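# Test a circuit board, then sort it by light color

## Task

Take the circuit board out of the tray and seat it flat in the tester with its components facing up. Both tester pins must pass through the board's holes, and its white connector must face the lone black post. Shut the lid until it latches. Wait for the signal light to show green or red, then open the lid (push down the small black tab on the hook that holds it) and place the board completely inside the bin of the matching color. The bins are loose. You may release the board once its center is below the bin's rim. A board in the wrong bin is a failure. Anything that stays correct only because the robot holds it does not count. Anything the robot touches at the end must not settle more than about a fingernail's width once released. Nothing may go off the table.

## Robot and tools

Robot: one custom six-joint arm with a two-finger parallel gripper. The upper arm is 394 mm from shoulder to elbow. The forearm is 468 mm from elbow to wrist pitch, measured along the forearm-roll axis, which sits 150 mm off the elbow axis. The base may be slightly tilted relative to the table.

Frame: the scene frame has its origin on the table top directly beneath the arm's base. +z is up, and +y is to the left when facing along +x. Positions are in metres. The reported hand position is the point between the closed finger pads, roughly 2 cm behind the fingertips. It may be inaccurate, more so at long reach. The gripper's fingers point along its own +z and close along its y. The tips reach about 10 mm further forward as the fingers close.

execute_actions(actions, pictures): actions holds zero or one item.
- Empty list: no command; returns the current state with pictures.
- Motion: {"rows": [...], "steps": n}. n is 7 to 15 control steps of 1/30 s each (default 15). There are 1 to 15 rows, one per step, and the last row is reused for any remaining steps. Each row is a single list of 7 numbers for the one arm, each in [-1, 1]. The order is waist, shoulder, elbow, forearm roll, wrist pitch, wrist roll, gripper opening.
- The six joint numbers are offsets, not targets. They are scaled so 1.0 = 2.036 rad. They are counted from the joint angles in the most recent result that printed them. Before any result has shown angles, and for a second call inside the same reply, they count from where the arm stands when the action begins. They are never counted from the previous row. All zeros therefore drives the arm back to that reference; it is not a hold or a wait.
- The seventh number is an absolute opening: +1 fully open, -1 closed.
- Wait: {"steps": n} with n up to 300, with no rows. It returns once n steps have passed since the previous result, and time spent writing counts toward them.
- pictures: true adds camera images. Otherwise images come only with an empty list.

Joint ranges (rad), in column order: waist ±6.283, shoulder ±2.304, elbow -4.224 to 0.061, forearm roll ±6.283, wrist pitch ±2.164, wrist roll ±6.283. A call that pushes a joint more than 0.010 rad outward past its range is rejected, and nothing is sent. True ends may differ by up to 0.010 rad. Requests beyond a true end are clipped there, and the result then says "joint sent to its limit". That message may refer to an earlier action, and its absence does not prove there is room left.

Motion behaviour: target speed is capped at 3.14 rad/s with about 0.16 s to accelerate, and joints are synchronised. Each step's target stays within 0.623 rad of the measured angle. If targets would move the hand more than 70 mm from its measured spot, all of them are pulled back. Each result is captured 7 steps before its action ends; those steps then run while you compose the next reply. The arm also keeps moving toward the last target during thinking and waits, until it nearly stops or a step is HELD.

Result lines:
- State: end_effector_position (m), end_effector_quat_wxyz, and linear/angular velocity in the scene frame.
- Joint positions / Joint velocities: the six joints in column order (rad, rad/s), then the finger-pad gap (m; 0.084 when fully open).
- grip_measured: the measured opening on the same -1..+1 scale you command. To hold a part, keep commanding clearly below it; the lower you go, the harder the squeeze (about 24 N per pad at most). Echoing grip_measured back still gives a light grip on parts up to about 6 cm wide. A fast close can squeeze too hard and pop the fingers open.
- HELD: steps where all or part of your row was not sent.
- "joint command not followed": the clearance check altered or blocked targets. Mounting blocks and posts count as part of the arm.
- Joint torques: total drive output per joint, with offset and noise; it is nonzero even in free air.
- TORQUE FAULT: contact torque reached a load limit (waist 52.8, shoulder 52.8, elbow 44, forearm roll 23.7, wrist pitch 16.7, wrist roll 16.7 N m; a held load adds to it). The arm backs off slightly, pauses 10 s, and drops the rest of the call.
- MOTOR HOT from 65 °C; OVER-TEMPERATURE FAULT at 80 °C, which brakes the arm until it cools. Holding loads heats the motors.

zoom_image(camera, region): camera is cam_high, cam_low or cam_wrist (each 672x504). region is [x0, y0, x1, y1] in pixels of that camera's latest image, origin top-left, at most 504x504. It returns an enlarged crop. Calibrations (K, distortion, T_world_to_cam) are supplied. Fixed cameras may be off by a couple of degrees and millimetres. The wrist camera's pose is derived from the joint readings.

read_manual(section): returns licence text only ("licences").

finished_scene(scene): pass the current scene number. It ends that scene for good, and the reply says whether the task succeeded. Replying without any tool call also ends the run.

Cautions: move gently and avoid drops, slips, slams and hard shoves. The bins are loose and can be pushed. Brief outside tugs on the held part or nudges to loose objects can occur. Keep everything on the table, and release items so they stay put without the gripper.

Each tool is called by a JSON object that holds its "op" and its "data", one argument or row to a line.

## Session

{"op": "execute_actions", "data": {
  "actions": []
}}

Scene clock: 0.00 s of 12600.00 s.
end_effector_position=(+0.6947, +0.3685, +0.3832) grip_measured=+1.00 end_effector_quat_wxyz=(-0.217, +0.843, -0.466, +0.158) end_effector_velocity=(-0.000, -0.000, -0.000) end_effector_angular_velocity=(+0.000, +0.000, -0.000)
Joint positions: [-0.206  0.254 -0.924  1.366 -0.812  0.151  0.084]
Joint velocities: [-0.  0.  0. -0.  0.  0. -0.]
Joint torques (N m, as the arm reports them, + toward a larger angle): no reading
Motor temperatures (°C, as the motors report them): [27 24 28 27 31 30]
camera_calibration (this result's frames):
cam_wrist: T_world_to_cam=[[-0.701994, -0.500832, -0.506331, 0.893826], [-0.549509, 0.833165, -0.0622595, 0.165708], [0.453039, 0.234528, -0.860089, 0.0565092], [0, 0, 0, 1]] pos_world=[0.692918, 0.296342, 0.511492]

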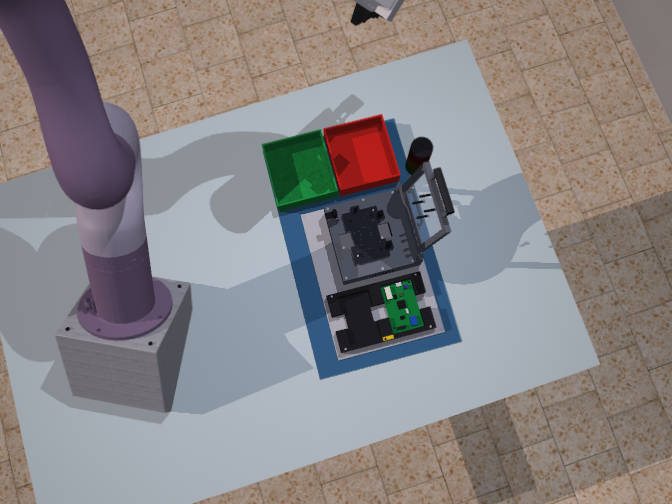

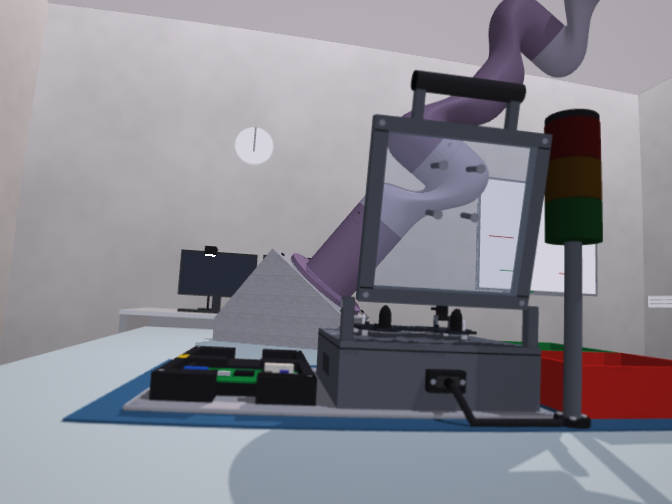

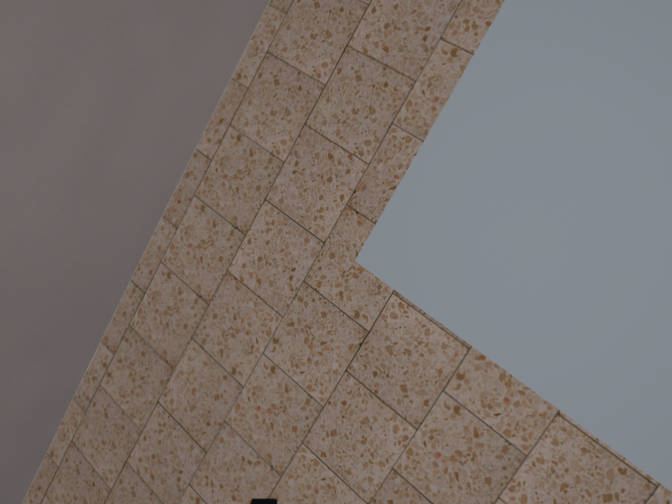

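{"op": "zoom_image", "data": {
  "camera": "cam_high",
  "region": [290,150,480,370]
}}

{"op": "zoom_image", "data": {
  "camera": "cam_low",
  "region": [120,240,620,440]
}}

Region (290, 150, 480, 370) of cam_high's 672x504 image, scaled by 2.291, with more detail than that image has; it fills the left 435 columns of this view, and the rest is white.

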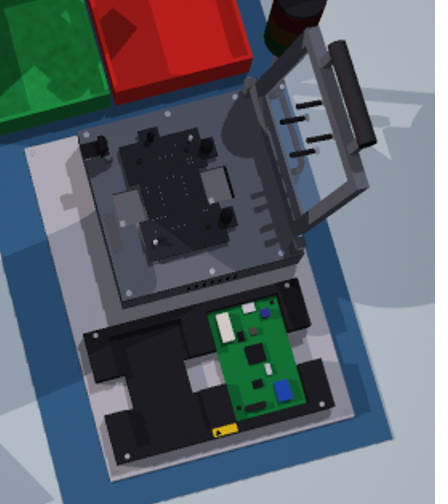

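Region (120, 240, 620, 440) of cam_low's 672x504 image, scaled by 1.008, with more detail than that image has; it fills the top 202 rows of this view, and the rest is white.

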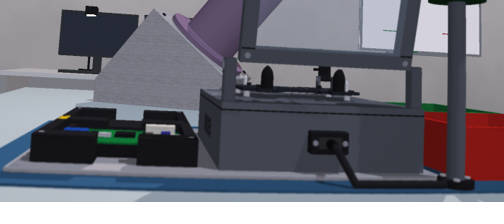

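{"op": "execute_actions", "data": {
  "actions": [
    {"rows":[[-0.01,-0.012,0.008,-0.013,-0.002,0.01,1],[-0.027,-0.031,0.02,-0.034,-0.005,0.025,1],[-0.05,-0.057,0.036,-0.063,-0.01,0.045,1],[-0.075,-0.085,0.055,-0.095,-0.015,0.068,1],[-0.1,-0.114,0.073,-0.127,-0.02,0.091,1],[-0.123,-0.14,0.09,-0.156,-0.024,0.112,1],[-0.14,-0.16,0.102,-0.177,-0.027,0.127,1],[-0.15,-0.171,0.1092,-0.1898,-0.0294,0.1363,1]],"steps":15}
  ]
}}

{"op": "execute_actions", "data": {
  "actions": [
    {"steps":14}
  ],
  "pictures": true
}}

Scene clock: 2.63 s of 12600.00 s.
end_effector_position=(+0.6783, +0.2968, +0.3432) grip_measured=+1.00 end_effector_quat_wxyz=(-0.168, +0.824, -0.525, +0.133) end_effector_velocity=(-0.110, -0.354, -0.187) end_effector_angular_velocity=(-0.145, +0.544, -0.617)
Joint positions: [-0.267  0.185 -0.88   1.289 -0.824  0.206  0.084]
Joint velocities: [-0.31  -0.351  0.222 -0.391 -0.061  0.281  0.   ]
Joint torques (N m, as the arm reports them, + toward a larger angle): [-10.63  25.1  -13.81  -1.92   0.11  -0.12]
Motor temperatures (°C, as the motors report them): [27 24 28 27 31 30]
Steps of this call (steps 1 to 71: nothing new was sent; steps 72 to 79: the first 8 steps of this action). Readings (joint positions):
72: [-0.207 0.254 -0.924 1.365 -0.812 0.151]
73: [-0.209 0.252 -0.923 1.362 -0.813 0.154]
75: [-0.225 0.234 -0.912 1.342 -0.816 0.169]
79: the state above

Scene clock: 3.10 s of 12600.00 s.
end_effector_position=(+0.5940, +0.1409, +0.2656) grip_measured=+1.00 end_effector_quat_wxyz=(-0.057, +0.748, -0.658, +0.057) end_effector_velocity=(-0.248, -0.298, -0.142) end_effector_angular_velocity=(-0.026, +0.589, -0.693)
Joint positions: [-0.418  0.013 -0.77   1.098 -0.853  0.343  0.084]
Joint velocities: [-0.338 -0.384  0.245 -0.427 -0.067  0.305  0.   ]
Joint torques (N m, as the arm reports them, + toward a larger angle): [ -9.62  24.77 -10.76  -1.81   0.13  -0.46]
Motor temperatures (°C, as the motors report them): [27 24 28 27 31 30]
Kept back: nothing.
Steps of this call (steps 1 to 7: the last 7 steps of your previous action; steps 8 to 14: the robot went on to your last target). Readings (joint positions):
1: [-0.277 0.173 -0.872 1.276 -0.826 0.215]
2: [-0.288 0.161 -0.865 1.262 -0.828 0.225]
4: [-0.309 0.137 -0.849 1.236 -0.832 0.244]
8: [-0.352 0.088 -0.818 1.182 -0.840 0.283]
14: the state above
camera_calibration (this result's frames):
cam_wrist: T_world_to_cam=[[-0.974827, -0.159966, -0.155315, 0.670348], [-0.163024, 0.986597, 0.00707044, 0.0230005], [0.152102, 0.0322125, -0.98784, 0.295512], [0, 0, 0, 1]] pos_world=[0.612275, 0.0750217, 0.395871]

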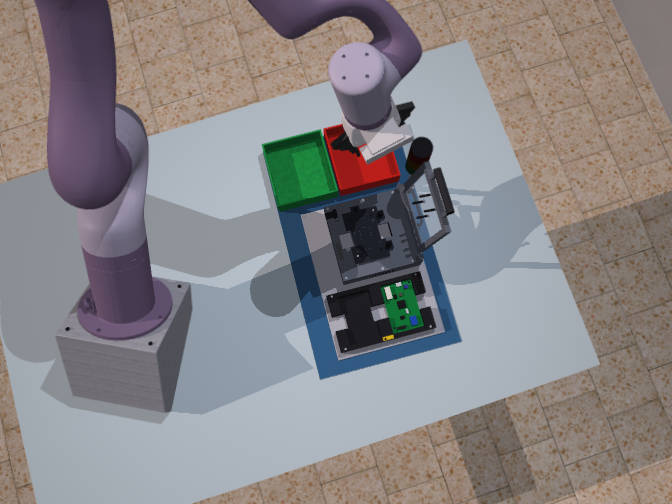

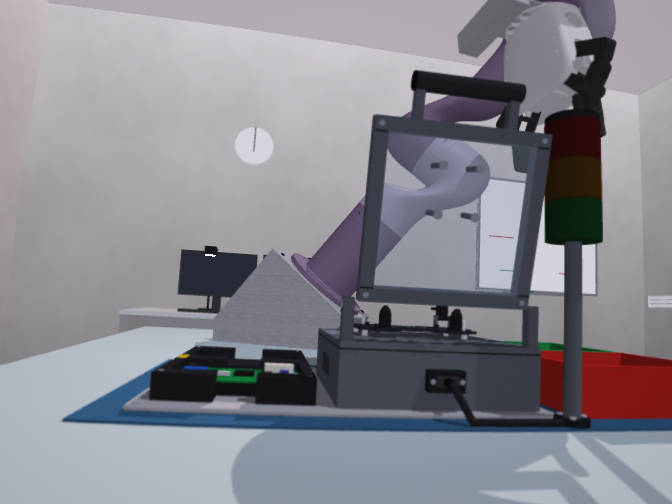

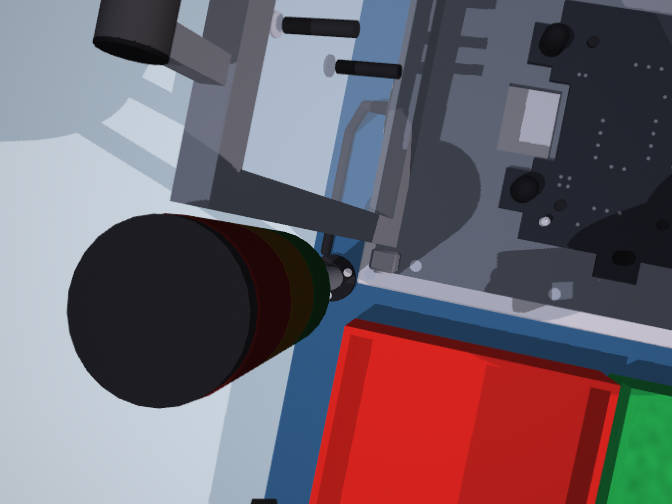

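{"op": "execute_actions", "data": {
  "actions": [
    {"steps":20}
  ],
  "pictures": true
}}

Scene clock: 3.77 s of 12600.00 s.
end_effector_position=(+0.5181, +0.0694, +0.2311) grip_measured=+1.00 end_effector_quat_wxyz=(+0.000, +0.684, -0.729, +0.001) end_effector_velocity=(-0.003, -0.002, -0.002) end_effector_angular_velocity=(+0.001, +0.006, -0.006)
Joint positions: [-0.511 -0.093 -0.703  0.98  -0.872  0.428  0.084]
Joint velocities: [-0.003 -0.004  0.003 -0.004 -0.     0.002 -0.   ]
Joint torques (N m, as the arm reports them, + toward a larger angle): [-14.86  24.21  -9.76  -2.28  -0.29  -0.19]
Motor temperatures (°C, as the motors report them): [27 24 28 27 31 30]
Kept back: nothing.
Steps of this call (steps 1 to 20: the robot went on to your last target). Readings (joint positions):
1: [-0.429 -0.000 -0.762 1.083 -0.855 0.353]
2: [-0.441 -0.013 -0.754 1.069 -0.858 0.364]
4: [-0.464 -0.039 -0.737 1.040 -0.862 0.385]
8: [-0.499 -0.079 -0.711 0.996 -0.869 0.416]
20: the state above
camera_calibration (this result's frames):
cam_wrist: T_world_to_cam=[[-0.999537, 0.0300717, 0.00461453, 0.542227], [0.0301659, 0.999304, 0.0219303, -0.0230083], [-0.00395183, 0.0220593, -0.999749, 0.359629], [0, 0, 0, 1]] pos_world=[0.544091, -0.00124654, 0.357541]

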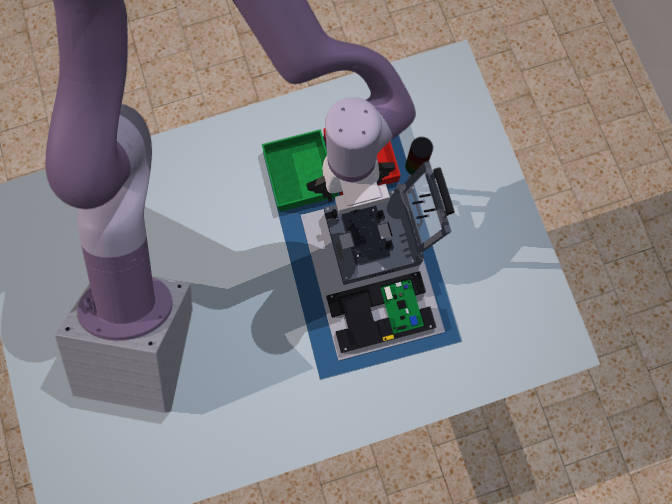

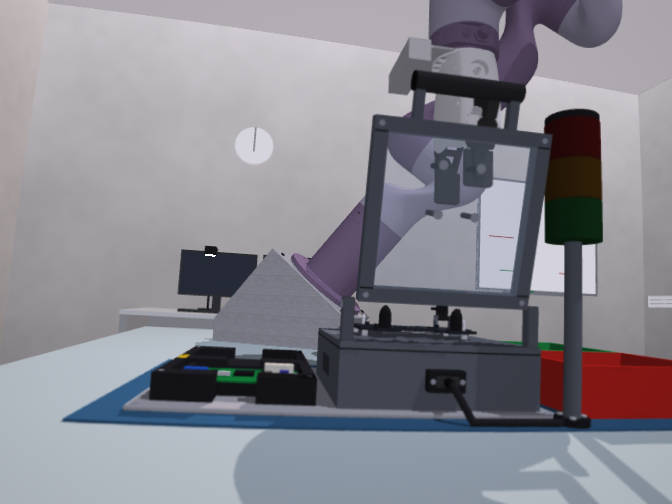

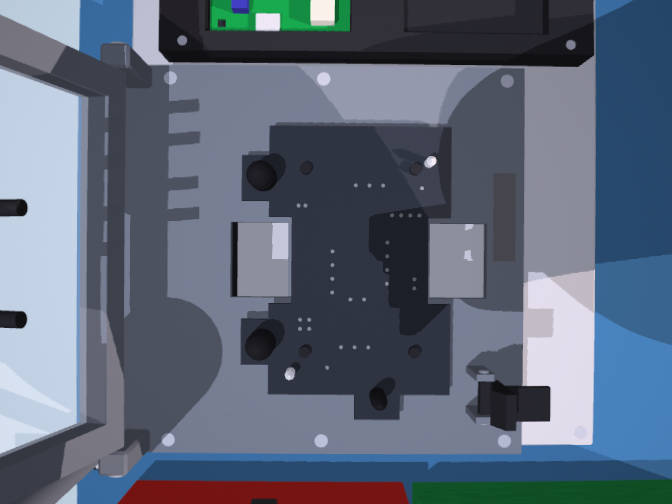

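{"op": "execute_actions", "data": {
  "actions": [
    {"rows":[[-0.003,-0.012,-0.006,0.003,0.002,-0.008,1],[-0.008,-0.034,-0.016,0.008,0.006,-0.024,1],[-0.015,-0.065,-0.031,0.016,0.011,-0.045,1],[-0.023,-0.098,-0.047,0.024,0.016,-0.069,1],[-0.031,-0.132,-0.064,0.033,0.022,-0.092,1],[-0.039,-0.166,-0.08,0.041,0.028,-0.116,1],[-0.046,-0.197,-0.095,0.049,0.033,-0.138,1],[-0.052,-0.222,-0.107,0.055,0.037,-0.155,1],[-0.0562,-0.2402,-0.1159,0.0593,0.0402,-0.1681,1]],"steps":15}
  ]
}}

{"op": "execute_actions", "data": {
  "actions": [
    {"steps":24}
  ],
  "pictures": true
}}

Scene clock: 6.50 s of 12600.00 s.
end_effector_position=(+0.5312, +0.0222, +0.2108) grip_measured=+1.00 end_effector_quat_wxyz=(-0.001, +0.686, -0.728, +0.000) end_effector_velocity=(+0.058, -0.332, -0.154) end_effector_angular_velocity=(+0.010, +0.009, -0.002)
Joint positions: [-0.546 -0.241 -0.773  1.016 -0.847  0.325  0.084]
Joint velocities: [-0.234 -1.002 -0.468  0.246  0.168 -0.681 -0.   ]
Joint torques (N m, as the arm reports them, + toward a larger angle): [-13.9   33.81  -9.53  -1.01  -0.1    0.02]
Motor temperatures (°C, as the motors report them): [27 24 29 27 31 30]
Steps of this call (steps 1 to 15: the robot went on to your last target; steps 16 to 74: nothing new was sent; steps 75 to 82: the first 8 steps of this action). Readings (joint positions):
75: [-0.512 -0.094 -0.702 0.979 -0.872 0.428]
76: [-0.512 -0.096 -0.704 0.980 -0.871 0.426]
78: [-0.518 -0.119 -0.716 0.986 -0.867 0.408]
82: the state above

Scene clock: 7.30 s of 12600.00 s.
end_effector_position=(+0.5339, -0.0966, +0.1506) grip_measured=+1.00 end_effector_quat_wxyz=(+0.000, +0.689, -0.725, -0.000) end_effector_velocity=(-0.001, -0.003, -0.002) end_effector_angular_velocity=(-0.001, +0.001, -0.002)
Joint positions: [-0.626 -0.581 -0.938  1.1   -0.79   0.086  0.084]
Joint velocities: [-0.002 -0.007 -0.002  0.001  0.003 -0.004  0.   ]
Joint torques (N m, as the arm reports them, + toward a larger angle): [-20.13  37.29 -11.36  -1.18   0.14  -0.25]
Motor temperatures (°C, as the motors report them): [27 24 29 27 31 30]
Kept back: nothing.
Steps of this call (steps 1 to 7: the last 7 steps of your previous action; steps 8 to 24: the robot went on to your last target). Readings (joint positions):
1: [-0.554 -0.274 -0.789 1.024 -0.841 0.303]
2: [-0.561 -0.306 -0.804 1.032 -0.836 0.280]
4: [-0.576 -0.368 -0.835 1.047 -0.826 0.236]
8: [-0.604 -0.489 -0.893 1.077 -0.805 0.151]
24: the state above
camera_calibration (this result's frames):
cam_wrist: T_world_to_cam=[[-0.999817, 0.0180478, 0.00639084, 0.562125], [0.0181876, 0.999581, 0.0225309, 0.150544], [-0.00598152, 0.022643, -0.999726, 0.284008], [0, 0, 0, 1]] pos_world=[0.560983, -0.167057, 0.276945]

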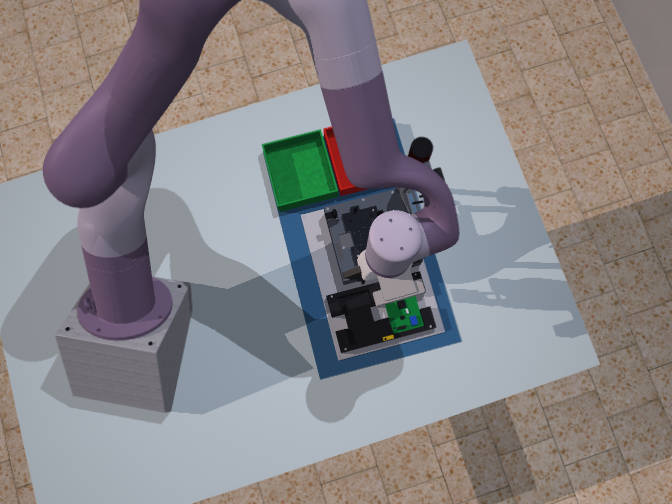

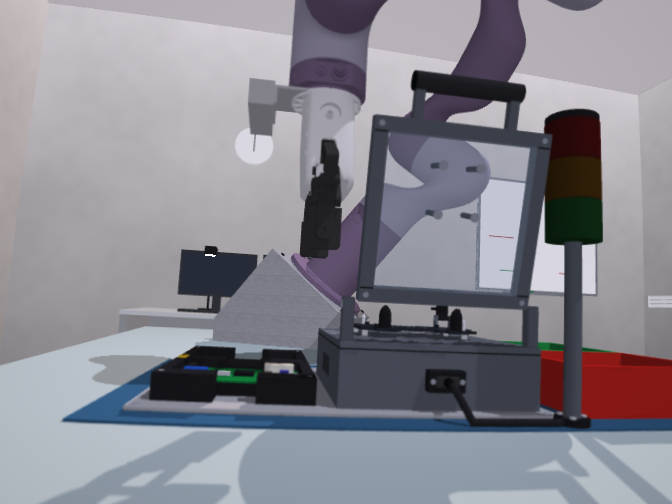

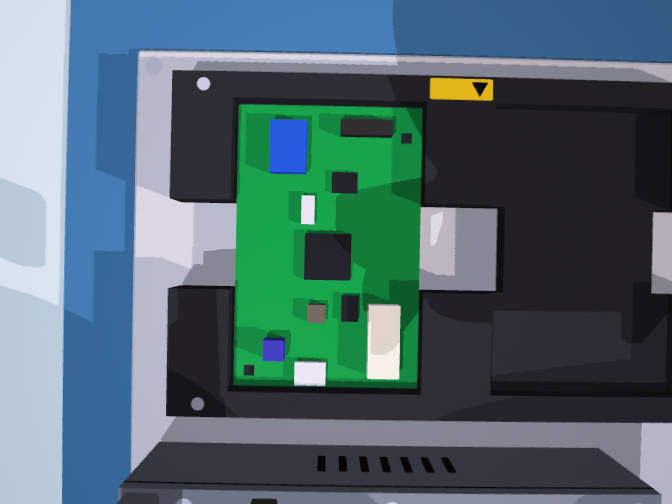

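{"op": "zoom_image", "data": {
  "camera": "cam_wrist",
  "region": [150,170,520,320]
}}

Region (150, 170, 520, 320) of cam_wrist's 672x504 image, scaled by 1.362, with more detail than that image has; it fills the top 204 rows of this view, and the rest is white.

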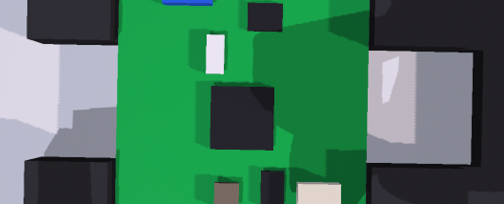

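{"op": "execute_actions", "data": {
  "actions": [
    {"rows":[[0.001,-0.008,-0.007,0.002,0.001,-0.002,1],[0.002,-0.024,-0.02,0.006,0.002,-0.006,1],[0.004,-0.046,-0.038,0.011,0.005,-0.012,1],[0.006,-0.07,-0.057,0.017,0.007,-0.018,1],[0.008,-0.094,-0.076,0.023,0.01,-0.024,1],[0.01,-0.114,-0.093,0.027,0.012,-0.029,1],[0.011,-0.127,-0.103,0.03,0.013,-0.032,1],[0.0112,-0.1329,-0.1082,0.0319,0.0137,-0.0333,1]],"steps":15}
  ]
}}

{"op": "execute_actions", "data": {
  "actions": [
    {"steps":16}
  ],
  "pictures": true
}}

Scene clock: 10.53 s of 12600.00 s.
end_effector_position=(+0.5519, -0.1287, +0.1209) grip_measured=+1.00 end_effector_quat_wxyz=(+0.000, +0.690, -0.724, +0.000) end_effector_velocity=(+0.102, -0.246, -0.256) end_effector_angular_velocity=(+0.012, +0.025, +0.005)
Joint positions: [-0.615 -0.705 -1.039  1.13  -0.777  0.054  0.084]
Joint velocities: [ 0.083 -0.962 -0.755  0.222  0.101 -0.23  -0.   ]
Joint torques (N m, as the arm reports them, + toward a larger angle): [-16.54  37.18  -9.57  -1.6   -0.27  -0.34]
Motor temperatures (°C, as the motors report them): [27 24 29 27 31 30]
Steps of this call (steps 1 to 15: the robot went on to your last target; steps 16 to 89: nothing new was sent; steps 90 to 97: the first 8 steps of this action). Readings (joint positions):
90: [-0.626 -0.582 -0.939 1.100 -0.790 0.086]
91: [-0.625 -0.584 -0.941 1.101 -0.790 0.085]
93: [-0.624 -0.601 -0.956 1.105 -0.788 0.080]
97: the state above

Scene clock: 11.07 s of 12600.00 s.
end_effector_position=(+0.5663, -0.1667, +0.0807) grip_measured=+1.00 end_effector_quat_wxyz=(+0.000, +0.691, -0.723, -0.000) end_effector_velocity=(-0.000, -0.002, -0.003) end_effector_angular_velocity=(+0.002, +0.001, -0.001)
Joint positions: [-0.603 -0.851 -1.158  1.165 -0.762  0.018  0.084]
Joint velocities: [ 0.001 -0.01  -0.006  0.002 -0.    -0.002  0.   ]
Joint torques (N m, as the arm reports them, + toward a larger angle): [-23.28  41.83 -11.37  -2.25   0.27  -0.36]
Motor temperatures (°C, as the motors report them): [27 24 29 27 31 30]
Kept back: nothing.
Steps of this call (steps 1 to 7: the last 7 steps of your previous action; steps 8 to 16: the robot went on to your last target). Readings (joint positions):
1: [-0.612 -0.737 -1.065 1.137 -0.774 0.047]
2: [-0.610 -0.767 -1.088 1.144 -0.771 0.040]
4: [-0.606 -0.811 -1.122 1.155 -0.766 0.029]
8: [-0.604 -0.841 -1.149 1.162 -0.763 0.021]
16: the state above
camera_calibration (this result's frames):
cam_wrist: T_world_to_cam=[[-0.999925, 0.0106455, 0.00600211, 0.59509], [0.0107788, 0.999686, 0.0226284, 0.225801], [-0.00575933, 0.0226915, -0.999726, 0.215801], [0, 0, 0, 1]] pos_world=[0.593854, -0.236962, 0.20706]

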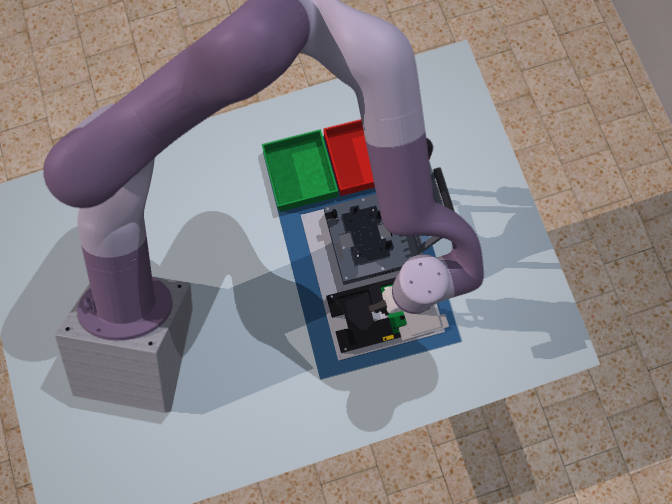

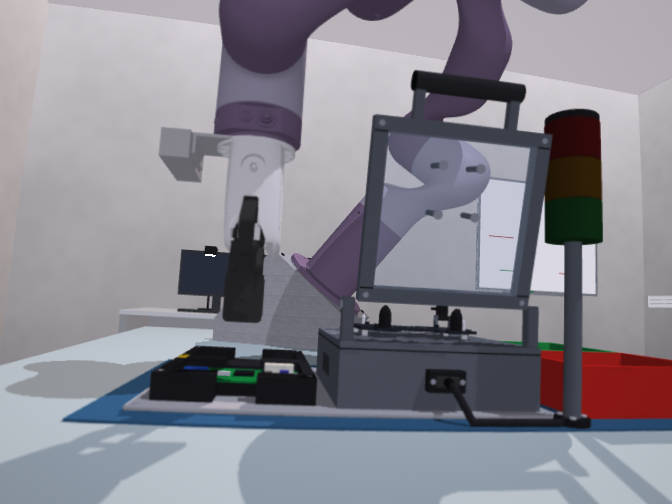

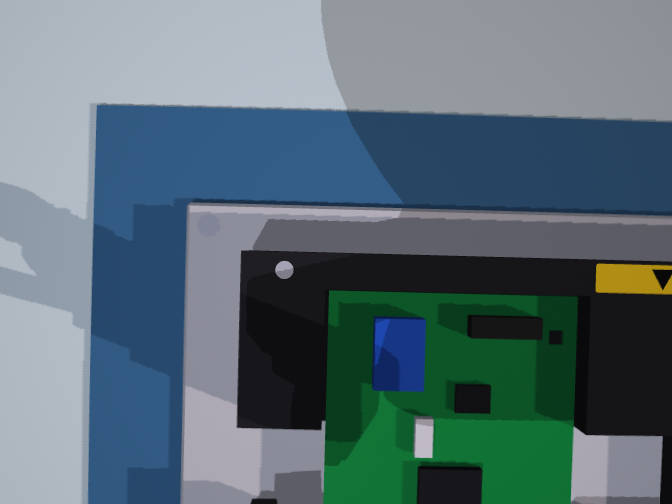

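{"op": "execute_actions", "data": {
  "actions": [
    {"rows":[[0.001,-0.003,-0.002,0.003,0.001,-0.003,0.97],[0.004,-0.008,-0.004,0.008,0.003,-0.007,0.94],[0.007,-0.013,-0.006,0.014,0.005,-0.011,0.91],[0.010,-0.018,-0.0075,0.020,0.0065,-0.015,0.88],[0.013,-0.022,-0.009,0.026,0.0085,-0.019,0.88],[0.016,-0.026,-0.010,0.031,0.010,-0.022,0.88],[0.018,-0.029,-0.011,0.035,0.0113,-0.0245,0.88],[0.020,-0.032,-0.012,0.038,0.0123,-0.0265,0.88],[0.0215,-0.034,-0.013,0.041,0.0132,-0.0283,0.88],[0.023,-0.036,-0.0137,0.0435,0.014,-0.03,0.88],[0.0243,-0.038,-0.0143,0.0455,0.0148,-0.0315,0.88],[0.0255,-0.0399,-0.0149,0.0478,0.0155,-0.0329,0.88]],"steps":15}
  ]
}}

{"op": "execute_actions", "data": {
  "actions": [
    {"steps":14}
  ],
  "pictures": true
}}

Scene clock: 12.93 s of 12600.00 s.
end_effector_position=(+0.5672, -0.1684, +0.0603) grip_measured=+0.88 end_effector_quat_wxyz=(-0.000, +0.692, -0.722, +0.000) end_effector_velocity=(-0.006, +0.001, -0.142) end_effector_angular_velocity=(+0.009, +0.006, -0.004)
Joint positions: [-0.582 -0.886 -1.172  1.206 -0.749 -0.011  0.08 ]
Joint velocities: [ 0.151 -0.225 -0.069  0.275  0.087 -0.18  -0.002]
Joint torques (N m, as the arm reports them, + toward a larger angle): [-25.66  47.76  -8.45  -2.8    0.14  -0.47]
Motor temperatures (°C, as the motors report them): [27 24 29 27 31 30]
Steps of this call (steps 1 to 15: the robot went on to your last target; steps 16 to 48: nothing new was sent; steps 49 to 56: the first 8 steps of this action). Readings (joint positions):
49: [-0.603 -0.852 -1.159 1.165 -0.762 0.018]
50: [-0.602 -0.853 -1.159 1.166 -0.762 0.017]
52: [-0.599 -0.859 -1.163 1.173 -0.759 0.011]
56: the state above

Scene clock: 13.40 s of 12600.00 s.
end_effector_position=(+0.5665, -0.1680, +0.0322) grip_measured=+0.88 end_effector_quat_wxyz=(-0.000, +0.692, -0.721, +0.000) end_effector_velocity=(-0.000, -0.000, -0.005) end_effector_angular_velocity=(-0.001, +0.001, -0.000)
Joint positions: [-0.551 -0.931 -1.188  1.261 -0.732 -0.048  0.08 ]
Joint velocities: [ 0.005 -0.008 -0.003  0.009  0.004 -0.006  0.   ]
Joint torques (N m, as the arm reports them, + toward a larger angle): [-20.9   44.14  -8.79  -1.83   1.03  -0.53]
Motor temperatures (°C, as the motors report them): [27 24 29 27 31 30]
Kept back: nothing.
Steps of this call (steps 1 to 7: the last 7 steps of your previous action; steps 8 to 14: the robot went on to your last target). Readings (joint positions):
1: [-0.577 -0.893 -1.174 1.215 -0.746 -0.017]
2: [-0.573 -0.900 -1.177 1.223 -0.743 -0.023]
4: [-0.565 -0.912 -1.181 1.237 -0.739 -0.032]
8: [-0.555 -0.926 -1.186 1.255 -0.734 -0.044]
14: the state above
camera_calibration (this result's frames):
cam_wrist: T_world_to_cam=[[-0.999962, 0.00735407, 0.00473079, 0.595114], [0.00746306, 0.999697, 0.0234484, 0.229996], [-0.00455691, 0.0234828, -0.999714, 0.16682], [0, 0, 0, 1]] pos_world=[0.594135, -0.23822, 0.158563]

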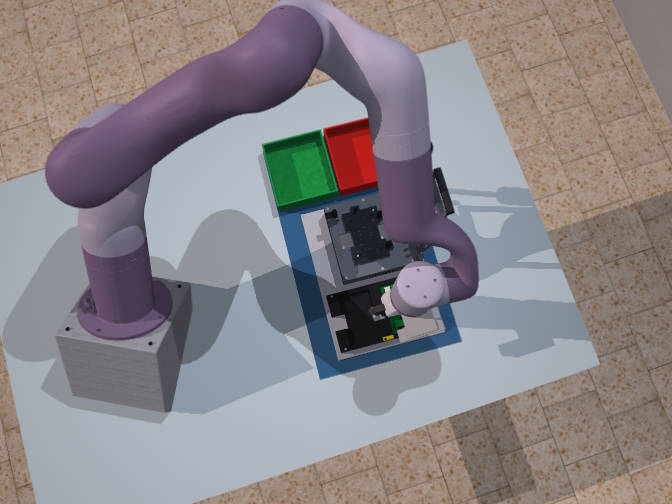

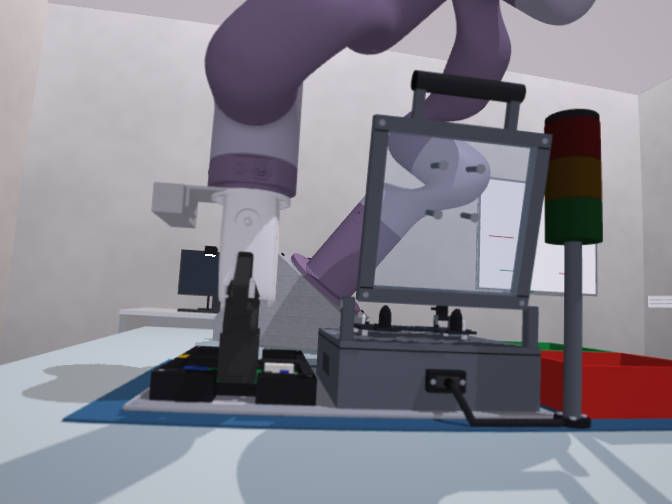

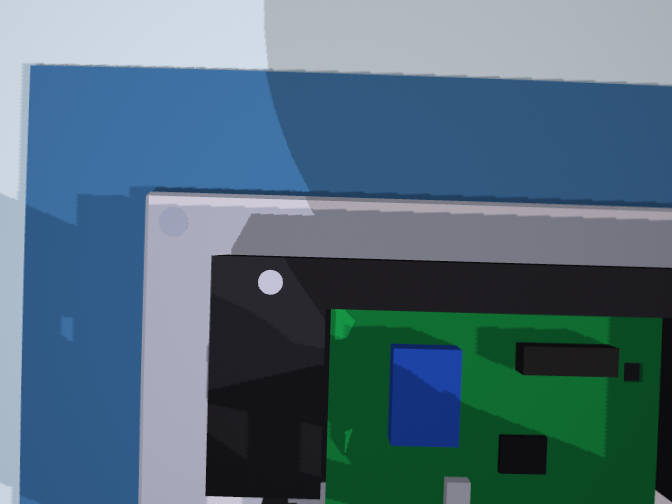

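{"op": "execute_actions", "data": {
  "actions": [
    {"rows":[[0,0,0,0,0,0.004,0.85],[0,0,0,0,0,0.009,0.8],[0,0,0,0,0,0.013,0.75],[0,0,0,0,0,0.0147,0.7],[0,0,0,0,0,0.0147,0.6],[0,0,0,0,0,0.0147,0.45],[0,0,0,0,0,0.0147,0.3],[0,0,0,0,0,0.0147,0.15],[0,0,0,0,0,0.0147,0.0],[0,0,0,0,0,0.0147,-0.15],[0,0,0,0,0,0.0147,-0.3]],"steps":15}
  ]
}}

{"op": "execute_actions", "data": {
  "actions": [
    {"steps":12}
  ],
  "pictures": true
}}

Scene clock: 14.43 s of 12600.00 s.
end_effector_position=(+0.5657, -0.1684, +0.0318) grip_measured=+0.66 end_effector_quat_wxyz=(+0.000, +0.684, -0.729, +0.000) end_effector_velocity=(-0.001, +0.002, +0.000) end_effector_angular_velocity=(+0.005, +0.003, -0.053)
Joint positions: [-0.551 -0.931 -1.187  1.261 -0.73  -0.026  0.071]
Joint velocities: [ 0.     0.002  0.003 -0.005 -0.004  0.056  0.   ]
Joint torques (N m, as the arm reports them, + toward a larger angle): [-20.83  46.97 -10.96  -0.4    1.07   0.92]
Motor temperatures (°C, as the motors report them): [27 24 29 27 31 30]
Steps of this call (steps 1 to 23: the robot went on to your last target; steps 24 to 31: the first 8 steps of this action). Readings (joint positions):
24: [-0.551 -0.932 -1.188 1.262 -0.731 -0.048]
25: [-0.551 -0.932 -1.188 1.262 -0.731 -0.047]
27: [-0.551 -0.932 -1.187 1.262 -0.731 -0.039]
31: the state above

Scene clock: 14.83 s of 12600.00 s.
end_effector_position=(+0.5658, -0.1681, +0.0319) grip_measured=+0.66 end_effector_quat_wxyz=(+0.000, +0.682, -0.732, -0.000) end_effector_velocity=(+0.001, +0.000, +0.000) end_effector_angular_velocity=(+0.001, -0.001, -0.000)
Joint positions: [-0.552 -0.931 -1.187  1.261 -0.732 -0.019  0.071]
Joint velocities: [-0.     0.    -0.001  0.001 -0.001  0.001 -0.   ]
Joint torques (N m, as the arm reports them, + toward a larger angle): [-23.53  53.53 -13.43  -0.08   0.1    0.9 ]
Motor temperatures (°C, as the motors report them): [27 24 29 27 31 30]
Kept back: nothing.
Steps of this call (steps 1 to 7: the last 7 steps of your previous action; steps 8 to 12: the robot went on to your last target). Readings (joint positions):
1: [-0.551 -0.931 -1.187 1.261 -0.731 -0.024]
2: [-0.551 -0.931 -1.187 1.261 -0.731 -0.023]
4: [-0.551 -0.931 -1.187 1.261 -0.731 -0.021]
8: [-0.552 -0.931 -1.187 1.261 -0.731 -0.019]
12: the state above
camera_calibration (this result's frames):
cam_wrist: T_world_to_cam=[[-0.999303, 0.036887, 0.00577687, 0.598956], [0.0370112, 0.999048, 0.0231046, 0.213353], [-0.00491911, 0.0233023, -0.999716, 0.166685], [0, 0, 0, 1]] pos_world=[0.591462, -0.239128, 0.158248]

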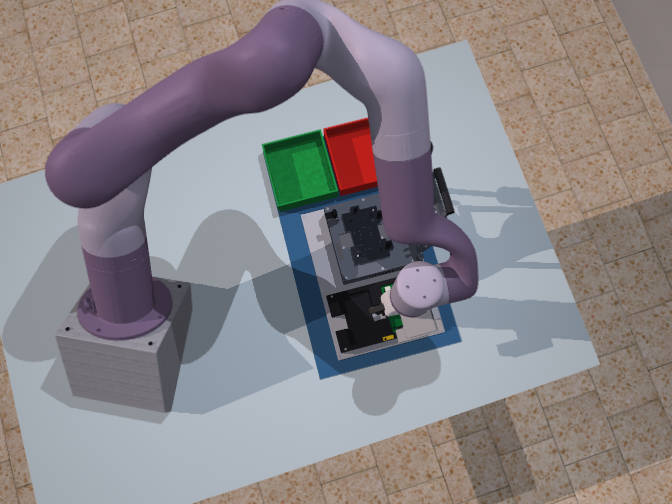

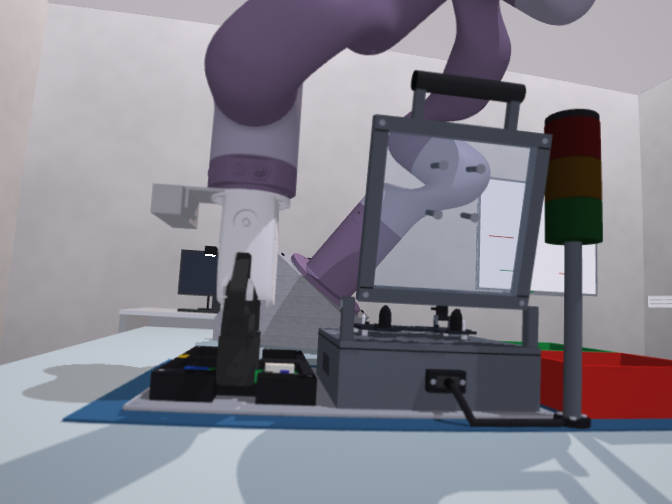

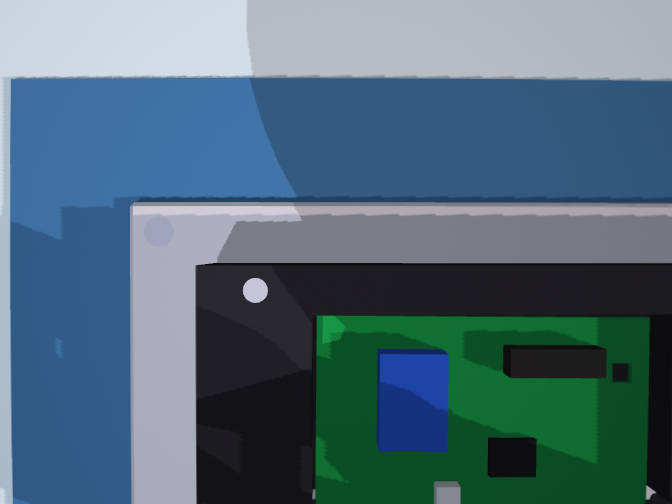

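{"op": "execute_actions", "data": {
  "actions": [
    {"rows":[[-0.002,0.003,0.001,-0.004,-0.001,0.002,-0.3],[-0.004,0.006,0.002,-0.008,-0.003,0.005,-0.3],[-0.007,0.010,0.003,-0.013,-0.005,0.008,-0.3],[-0.011,0.016,0.0044,-0.02,-0.0075,0.013,-0.3],[-0.016,0.023,0.0065,-0.03,-0.011,0.019,-0.3],[-0.023,0.033,0.009,-0.042,-0.016,0.027,-0.3],[-0.03,0.043,0.012,-0.055,-0.021,0.036,-0.3],[-0.038,0.054,0.015,-0.068,-0.026,0.045,-0.3],[-0.045,0.064,0.018,-0.081,-0.031,0.053,-0.3],[-0.051,0.072,0.02,-0.092,-0.035,0.06,-0.3],[-0.0548,0.0783,0.0218,-0.0992,-0.0377,0.0648,-0.3]],"steps":15}
  ]
}}

{"op": "execute_actions", "data": {
  "actions": [
    {"steps":12}
  ],
  "pictures": true
}}

Scene clock: 16.40 s of 12600.00 s.
end_effector_position=(+0.5676, -0.1670, +0.0561) grip_measured=+0.63 end_effector_quat_wxyz=(-0.002, +0.682, -0.731, -0.002) end_effector_velocity=(+0.015, +0.007, +0.243) end_effector_angular_velocity=(+0.039, -0.014, +0.014)
Joint positions: [-0.577 -0.893 -1.176  1.212 -0.752  0.013  0.07 ]
Joint velocities: [-0.261  0.375  0.104 -0.476 -0.203  0.307 -0.01 ]
Joint torques (N m, as the arm reports them, + toward a larger angle): [-23.8   71.67 -21.69  -2.33   1.03   1.01]
Motor temperatures (°C, as the motors report them): [27 24 29 27 31 30]
Steps of this call (steps 1 to 15: the robot went on to your last target; steps 16 to 39: nothing new was sent; steps 40 to 47: the first 8 steps of this action). Readings (joint positions):
40: [-0.552 -0.931 -1.188 1.261 -0.732 -0.019]
41: [-0.552 -0.930 -1.187 1.260 -0.732 -0.018]
43: [-0.555 -0.925 -1.186 1.253 -0.735 -0.014]
47: the state above

Scene clock: 16.80 s of 12600.00 s.
end_effector_position=(+0.5668, -0.1678, +0.1328) grip_measured=-0.32 end_effector_quat_wxyz=(+0.000, +0.682, -0.731, +0.000) end_effector_velocity=(-0.012, +0.003, +0.017) end_effector_angular_velocity=(+0.009, +0.020, -0.006)
Joint positions: [-0.66  -0.776 -1.145  1.064 -0.806  0.11   0.03 ]
Joint velocities: [-0.023  0.032  0.022 -0.053 -0.022  0.031  0.   ]
Joint torques (N m, as the arm reports them, + toward a larger angle): [-19.79  44.82  -9.93  -0.91  -0.09  -0.18]
Motor temperatures (°C, as the motors report them): [27 24 29 27 31 30]
Kept back: nothing.
Steps of this call (steps 1 to 7: the last 7 steps of your previous action; steps 8 to 12: the robot went on to your last target). Readings (joint positions):
1: [-0.587 -0.879 -1.172 1.195 -0.760 0.025]
2: [-0.598 -0.864 -1.168 1.175 -0.768 0.037]
4: [-0.623 -0.828 -1.163 1.134 -0.781 0.066]
8: [-0.654 -0.785 -1.151 1.079 -0.800 0.101]
12: the state above
camera_calibration (this result's frames):
cam_wrist: T_world_to_cam=[[-0.999322, 0.0364343, 0.00538377, 0.599417], [0.0365454, 0.999085, 0.0222228, 0.211011], [-0.00456917, 0.0224044, -0.999739, 0.267165], [0, 0, 0, 1]] pos_world=[0.59252, -0.238643, 0.259178]

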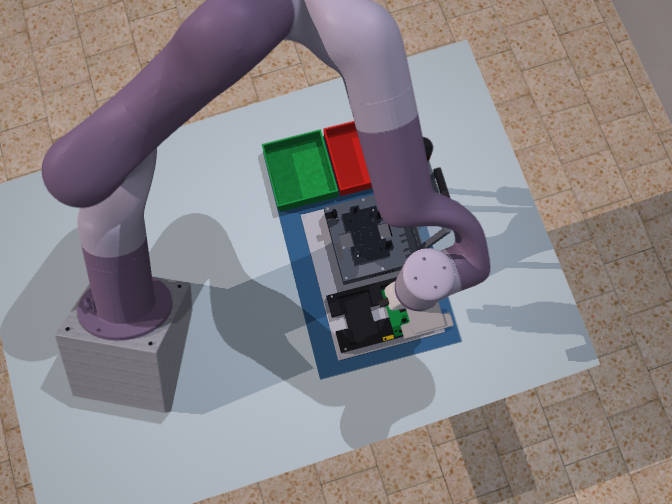

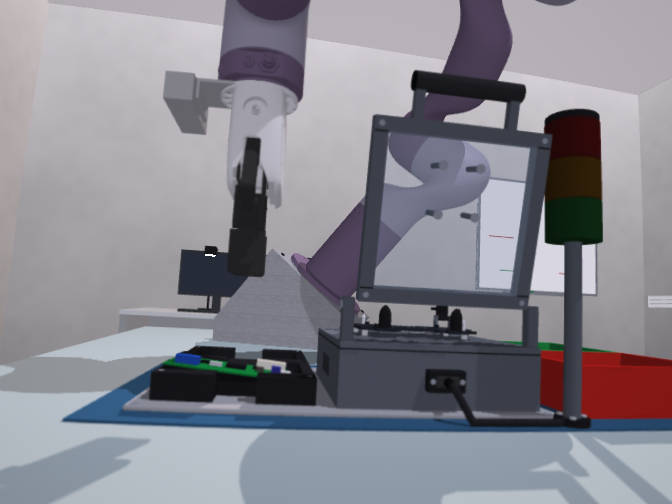

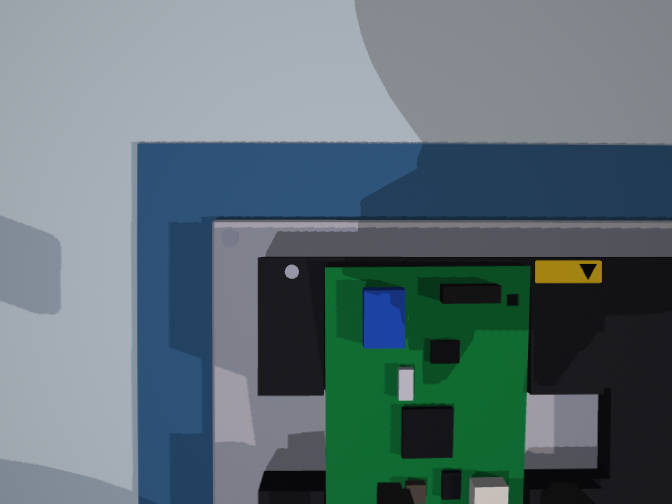

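{"op": "zoom_image", "data": {
  "camera": "cam_wrist",
  "region": [240,230,640,504]
}}

{"op": "zoom_image", "data": {
  "camera": "cam_low",
  "region": [140,330,330,420]
}}

Region (240, 230, 640, 504) of cam_wrist's 672x504 image, scaled by 1.260, with more detail than that image has; it fills the top 345 rows of this view, and the rest is white.

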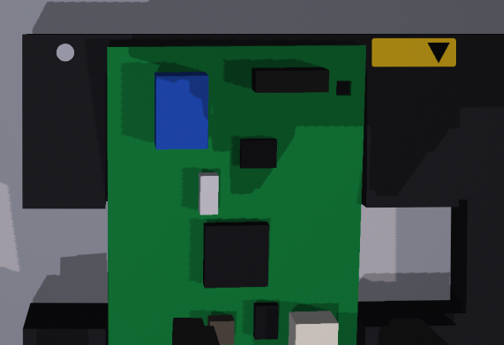

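Region (140, 330, 330, 420) of cam_low's 672x504 image, scaled by 2.653, with more detail than that image has; it fills the top 239 rows of this view, and the rest is white.

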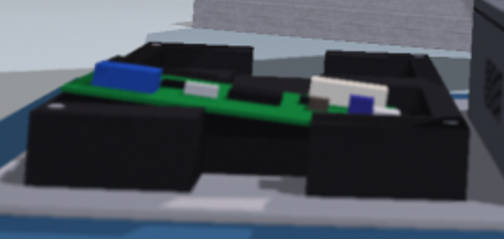

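{"op": "execute_actions", "data": {
  "actions": [
    {"rows":[[0.001,0.006,0.006,0.001,0,0,-0.1],[0.003,0.018,0.019,0.003,0.001,0,0.1],[0.006,0.034,0.036,0.006,0.003,-0.001,0.3],[0.009,0.052,0.055,0.01,0.004,-0.002,0.5],[0.012,0.07,0.074,0.013,0.006,-0.002,0.7],[0.015,0.084,0.089,0.016,0.007,-0.003,0.88],[0.0169,0.0953,0.1012,0.018,0.0078,-0.003,0.88]],"steps":15}
  ]
}}

{"op": "execute_actions", "data": {
  "actions": [
    {"steps":14}
  ],
  "pictures": true
}}

Scene clock: 18.77 s of 12600.00 s.
end_effector_position=(+0.5523, -0.1319, +0.1430) grip_measured=+0.82 end_effector_quat_wxyz=(+0.000, +0.682, -0.731, +0.000) end_effector_velocity=(-0.114, +0.281, +0.073) end_effector_angular_velocity=(-0.001, -0.013, +0.016)
Joint positions: [-0.644 -0.678 -1.042  1.082 -0.799  0.108  0.077]
Joint velocities: [ 0.144  0.762  0.788  0.151  0.058 -0.027  0.074]
Joint torques (N m, as the arm reports them, + toward a larger angle): [-18.87  42.46  -9.57  -1.45  -0.42  -0.01]
Motor temperatures (°C, as the motors report them): [27 24 29 27 31 30]
Steps of this call (steps 1 to 30: the robot went on to your last target; steps 31 to 51: nothing new was sent; steps 52 to 59: the first 8 steps of this action). Readings (joint positions):
52: [-0.663 -0.772 -1.143 1.059 -0.808 0.113]
53: [-0.662 -0.770 -1.141 1.060 -0.808 0.113]
55: [-0.659 -0.758 -1.126 1.064 -0.806 0.111]
59: the state above

Scene clock: 19.23 s of 12600.00 s.
end_effector_position=(+0.5342, -0.0972, +0.1505) grip_measured=+0.88 end_effector_quat_wxyz=(+0.000, +0.682, -0.732, -0.000) end_effector_velocity=(-0.002, +0.003, +0.001) end_effector_angular_velocity=(-0.001, -0.000, +0.000)
Joint positions: [-0.626 -0.583 -0.94   1.101 -0.79   0.104  0.08 ]
Joint velocities: [0.002 0.01  0.01  0.002 0.001 0.    0.   ]
Joint torques (N m, as the arm reports them, + toward a larger angle): [-17.11  37.26 -10.42  -1.71  -0.09  -0.13]
Motor temperatures (°C, as the motors report them): [27 24 29 27 31 30]
Kept back: nothing.
Steps of this call (steps 1 to 7: the last 7 steps of your previous action; steps 8 to 14: the robot went on to your last target). Readings (joint positions):
1: [-0.639 -0.653 -1.016 1.087 -0.797 0.107]
2: [-0.635 -0.632 -0.994 1.091 -0.795 0.106]
4: [-0.630 -0.606 -0.966 1.096 -0.793 0.105]
8: [-0.627 -0.588 -0.946 1.100 -0.791 0.104]
14: the state above
camera_calibration (this result's frames):
cam_wrist: T_world_to_cam=[[-0.999294, 0.0371428, 0.00570267, 0.564157], [0.0372632, 0.999048, 0.0227, 0.140878], [-0.0048541, 0.0228965, -0.999726, 0.283338], [0, 0, 0, 1]] pos_world=[0.559885, -0.168186, 0.276845]

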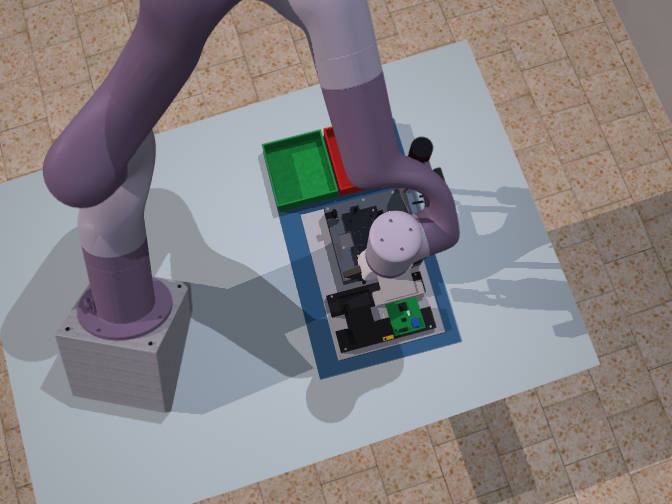

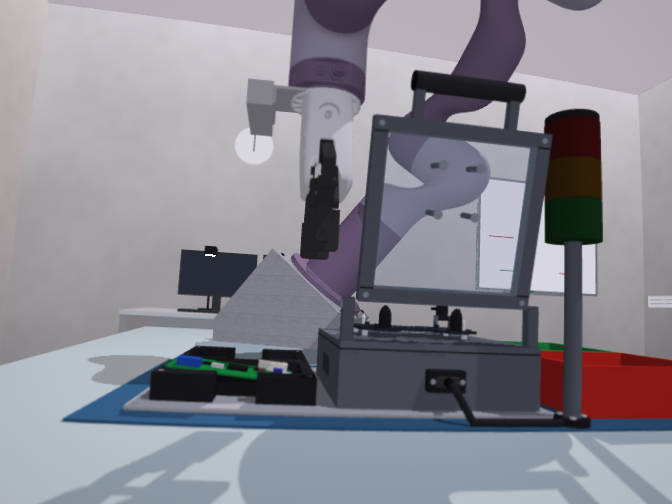

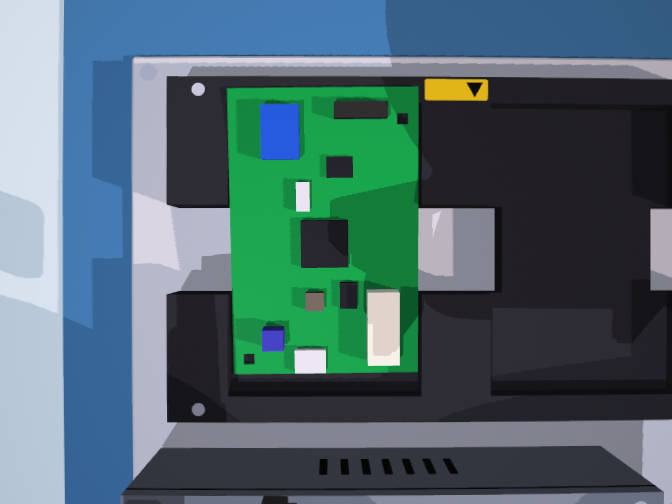

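{"op": "execute_actions", "data": {
  "actions": [
    {"rows":[[0.001,-0.008,-0.007,0.002,0.001,-0.002,0.88],[0.002,-0.024,-0.02,0.006,0.002,-0.005,0.88],[0.004,-0.046,-0.038,0.011,0.005,-0.01,0.88],[0.006,-0.07,-0.057,0.017,0.007,-0.016,0.88],[0.008,-0.094,-0.076,0.022,0.01,-0.021,0.88],[0.009,-0.114,-0.093,0.027,0.012,-0.025,0.88],[0.01,-0.127,-0.103,0.03,0.013,-0.028,0.88],[0.0104,-0.1329,-0.1082,0.0314,0.0138,-0.0295,0.88]],"steps":15}
  ]
}}

{"op": "execute_actions", "data": {
  "actions": [
    {"steps":12}
  ]
}}

Scene clock: 31.93 s of 12600.00 s.
end_effector_position=(+0.5520, -0.1293, +0.1210) grip_measured=+0.88 end_effector_quat_wxyz=(-0.000, +0.682, -0.732, +0.000) end_effector_velocity=(+0.100, -0.251, -0.252) end_effector_angular_velocity=(+0.007, +0.020, -0.027)
Joint positions: [-0.616 -0.706 -1.04   1.13  -0.777  0.077  0.08 ]
Joint velocities: [ 0.073 -0.962 -0.756  0.221  0.102 -0.204 -0.   ]
Joint torques (N m, as the arm reports them, + toward a larger angle): [-23.56  36.69 -10.67  -1.7   -0.06  -0.49]
Motor temperatures (°C, as the motors report them): [28 24 29 27 31 30]
Steps of this call (steps 1 to 30: the robot went on to your last target; steps 31 to 90: nothing new was sent; then 9.43 s passed at rest; steps 91 to 98: the first 8 steps of this action). Readings (joint positions):
91: [-0.626 -0.582 -0.939 1.101 -0.790 0.104]
92: [-0.626 -0.584 -0.941 1.102 -0.790 0.103]
94: [-0.624 -0.602 -0.957 1.106 -0.788 0.099]
98: the state above

Scene clock: 32.33 s of 12600.00 s.
end_effector_position=(+0.5661, -0.1675, +0.0819) grip_measured=+0.88 end_effector_quat_wxyz=(+0.000, +0.681, -0.732, +0.000) end_effector_velocity=(+0.002, -0.007, -0.009) end_effector_angular_velocity=(+0.000, +0.001, +0.001)
Joint positions: [-0.605 -0.85  -1.158  1.164 -0.763  0.045  0.08 ]
Joint velocities: [ 0.003 -0.029 -0.023  0.007  0.003 -0.008 -0.   ]
Joint torques (N m, as the arm reports them, + toward a larger angle): [-21.11  40.32 -10.93  -1.74  -0.25  -0.49]
Motor temperatures (°C, as the motors report them): [28 24 29 27 31 30]
Kept back: nothing.
Steps of this call (steps 1 to 7: the last 7 steps of your previous action; steps 8 to 12: the robot went on to your last target). Readings (joint positions):
1: [-0.613 -0.738 -1.066 1.138 -0.774 0.070]
2: [-0.611 -0.768 -1.089 1.145 -0.771 0.063]
4: [-0.608 -0.812 -1.123 1.155 -0.766 0.054]
8: [-0.606 -0.842 -1.151 1.162 -0.763 0.047]
12: the state above


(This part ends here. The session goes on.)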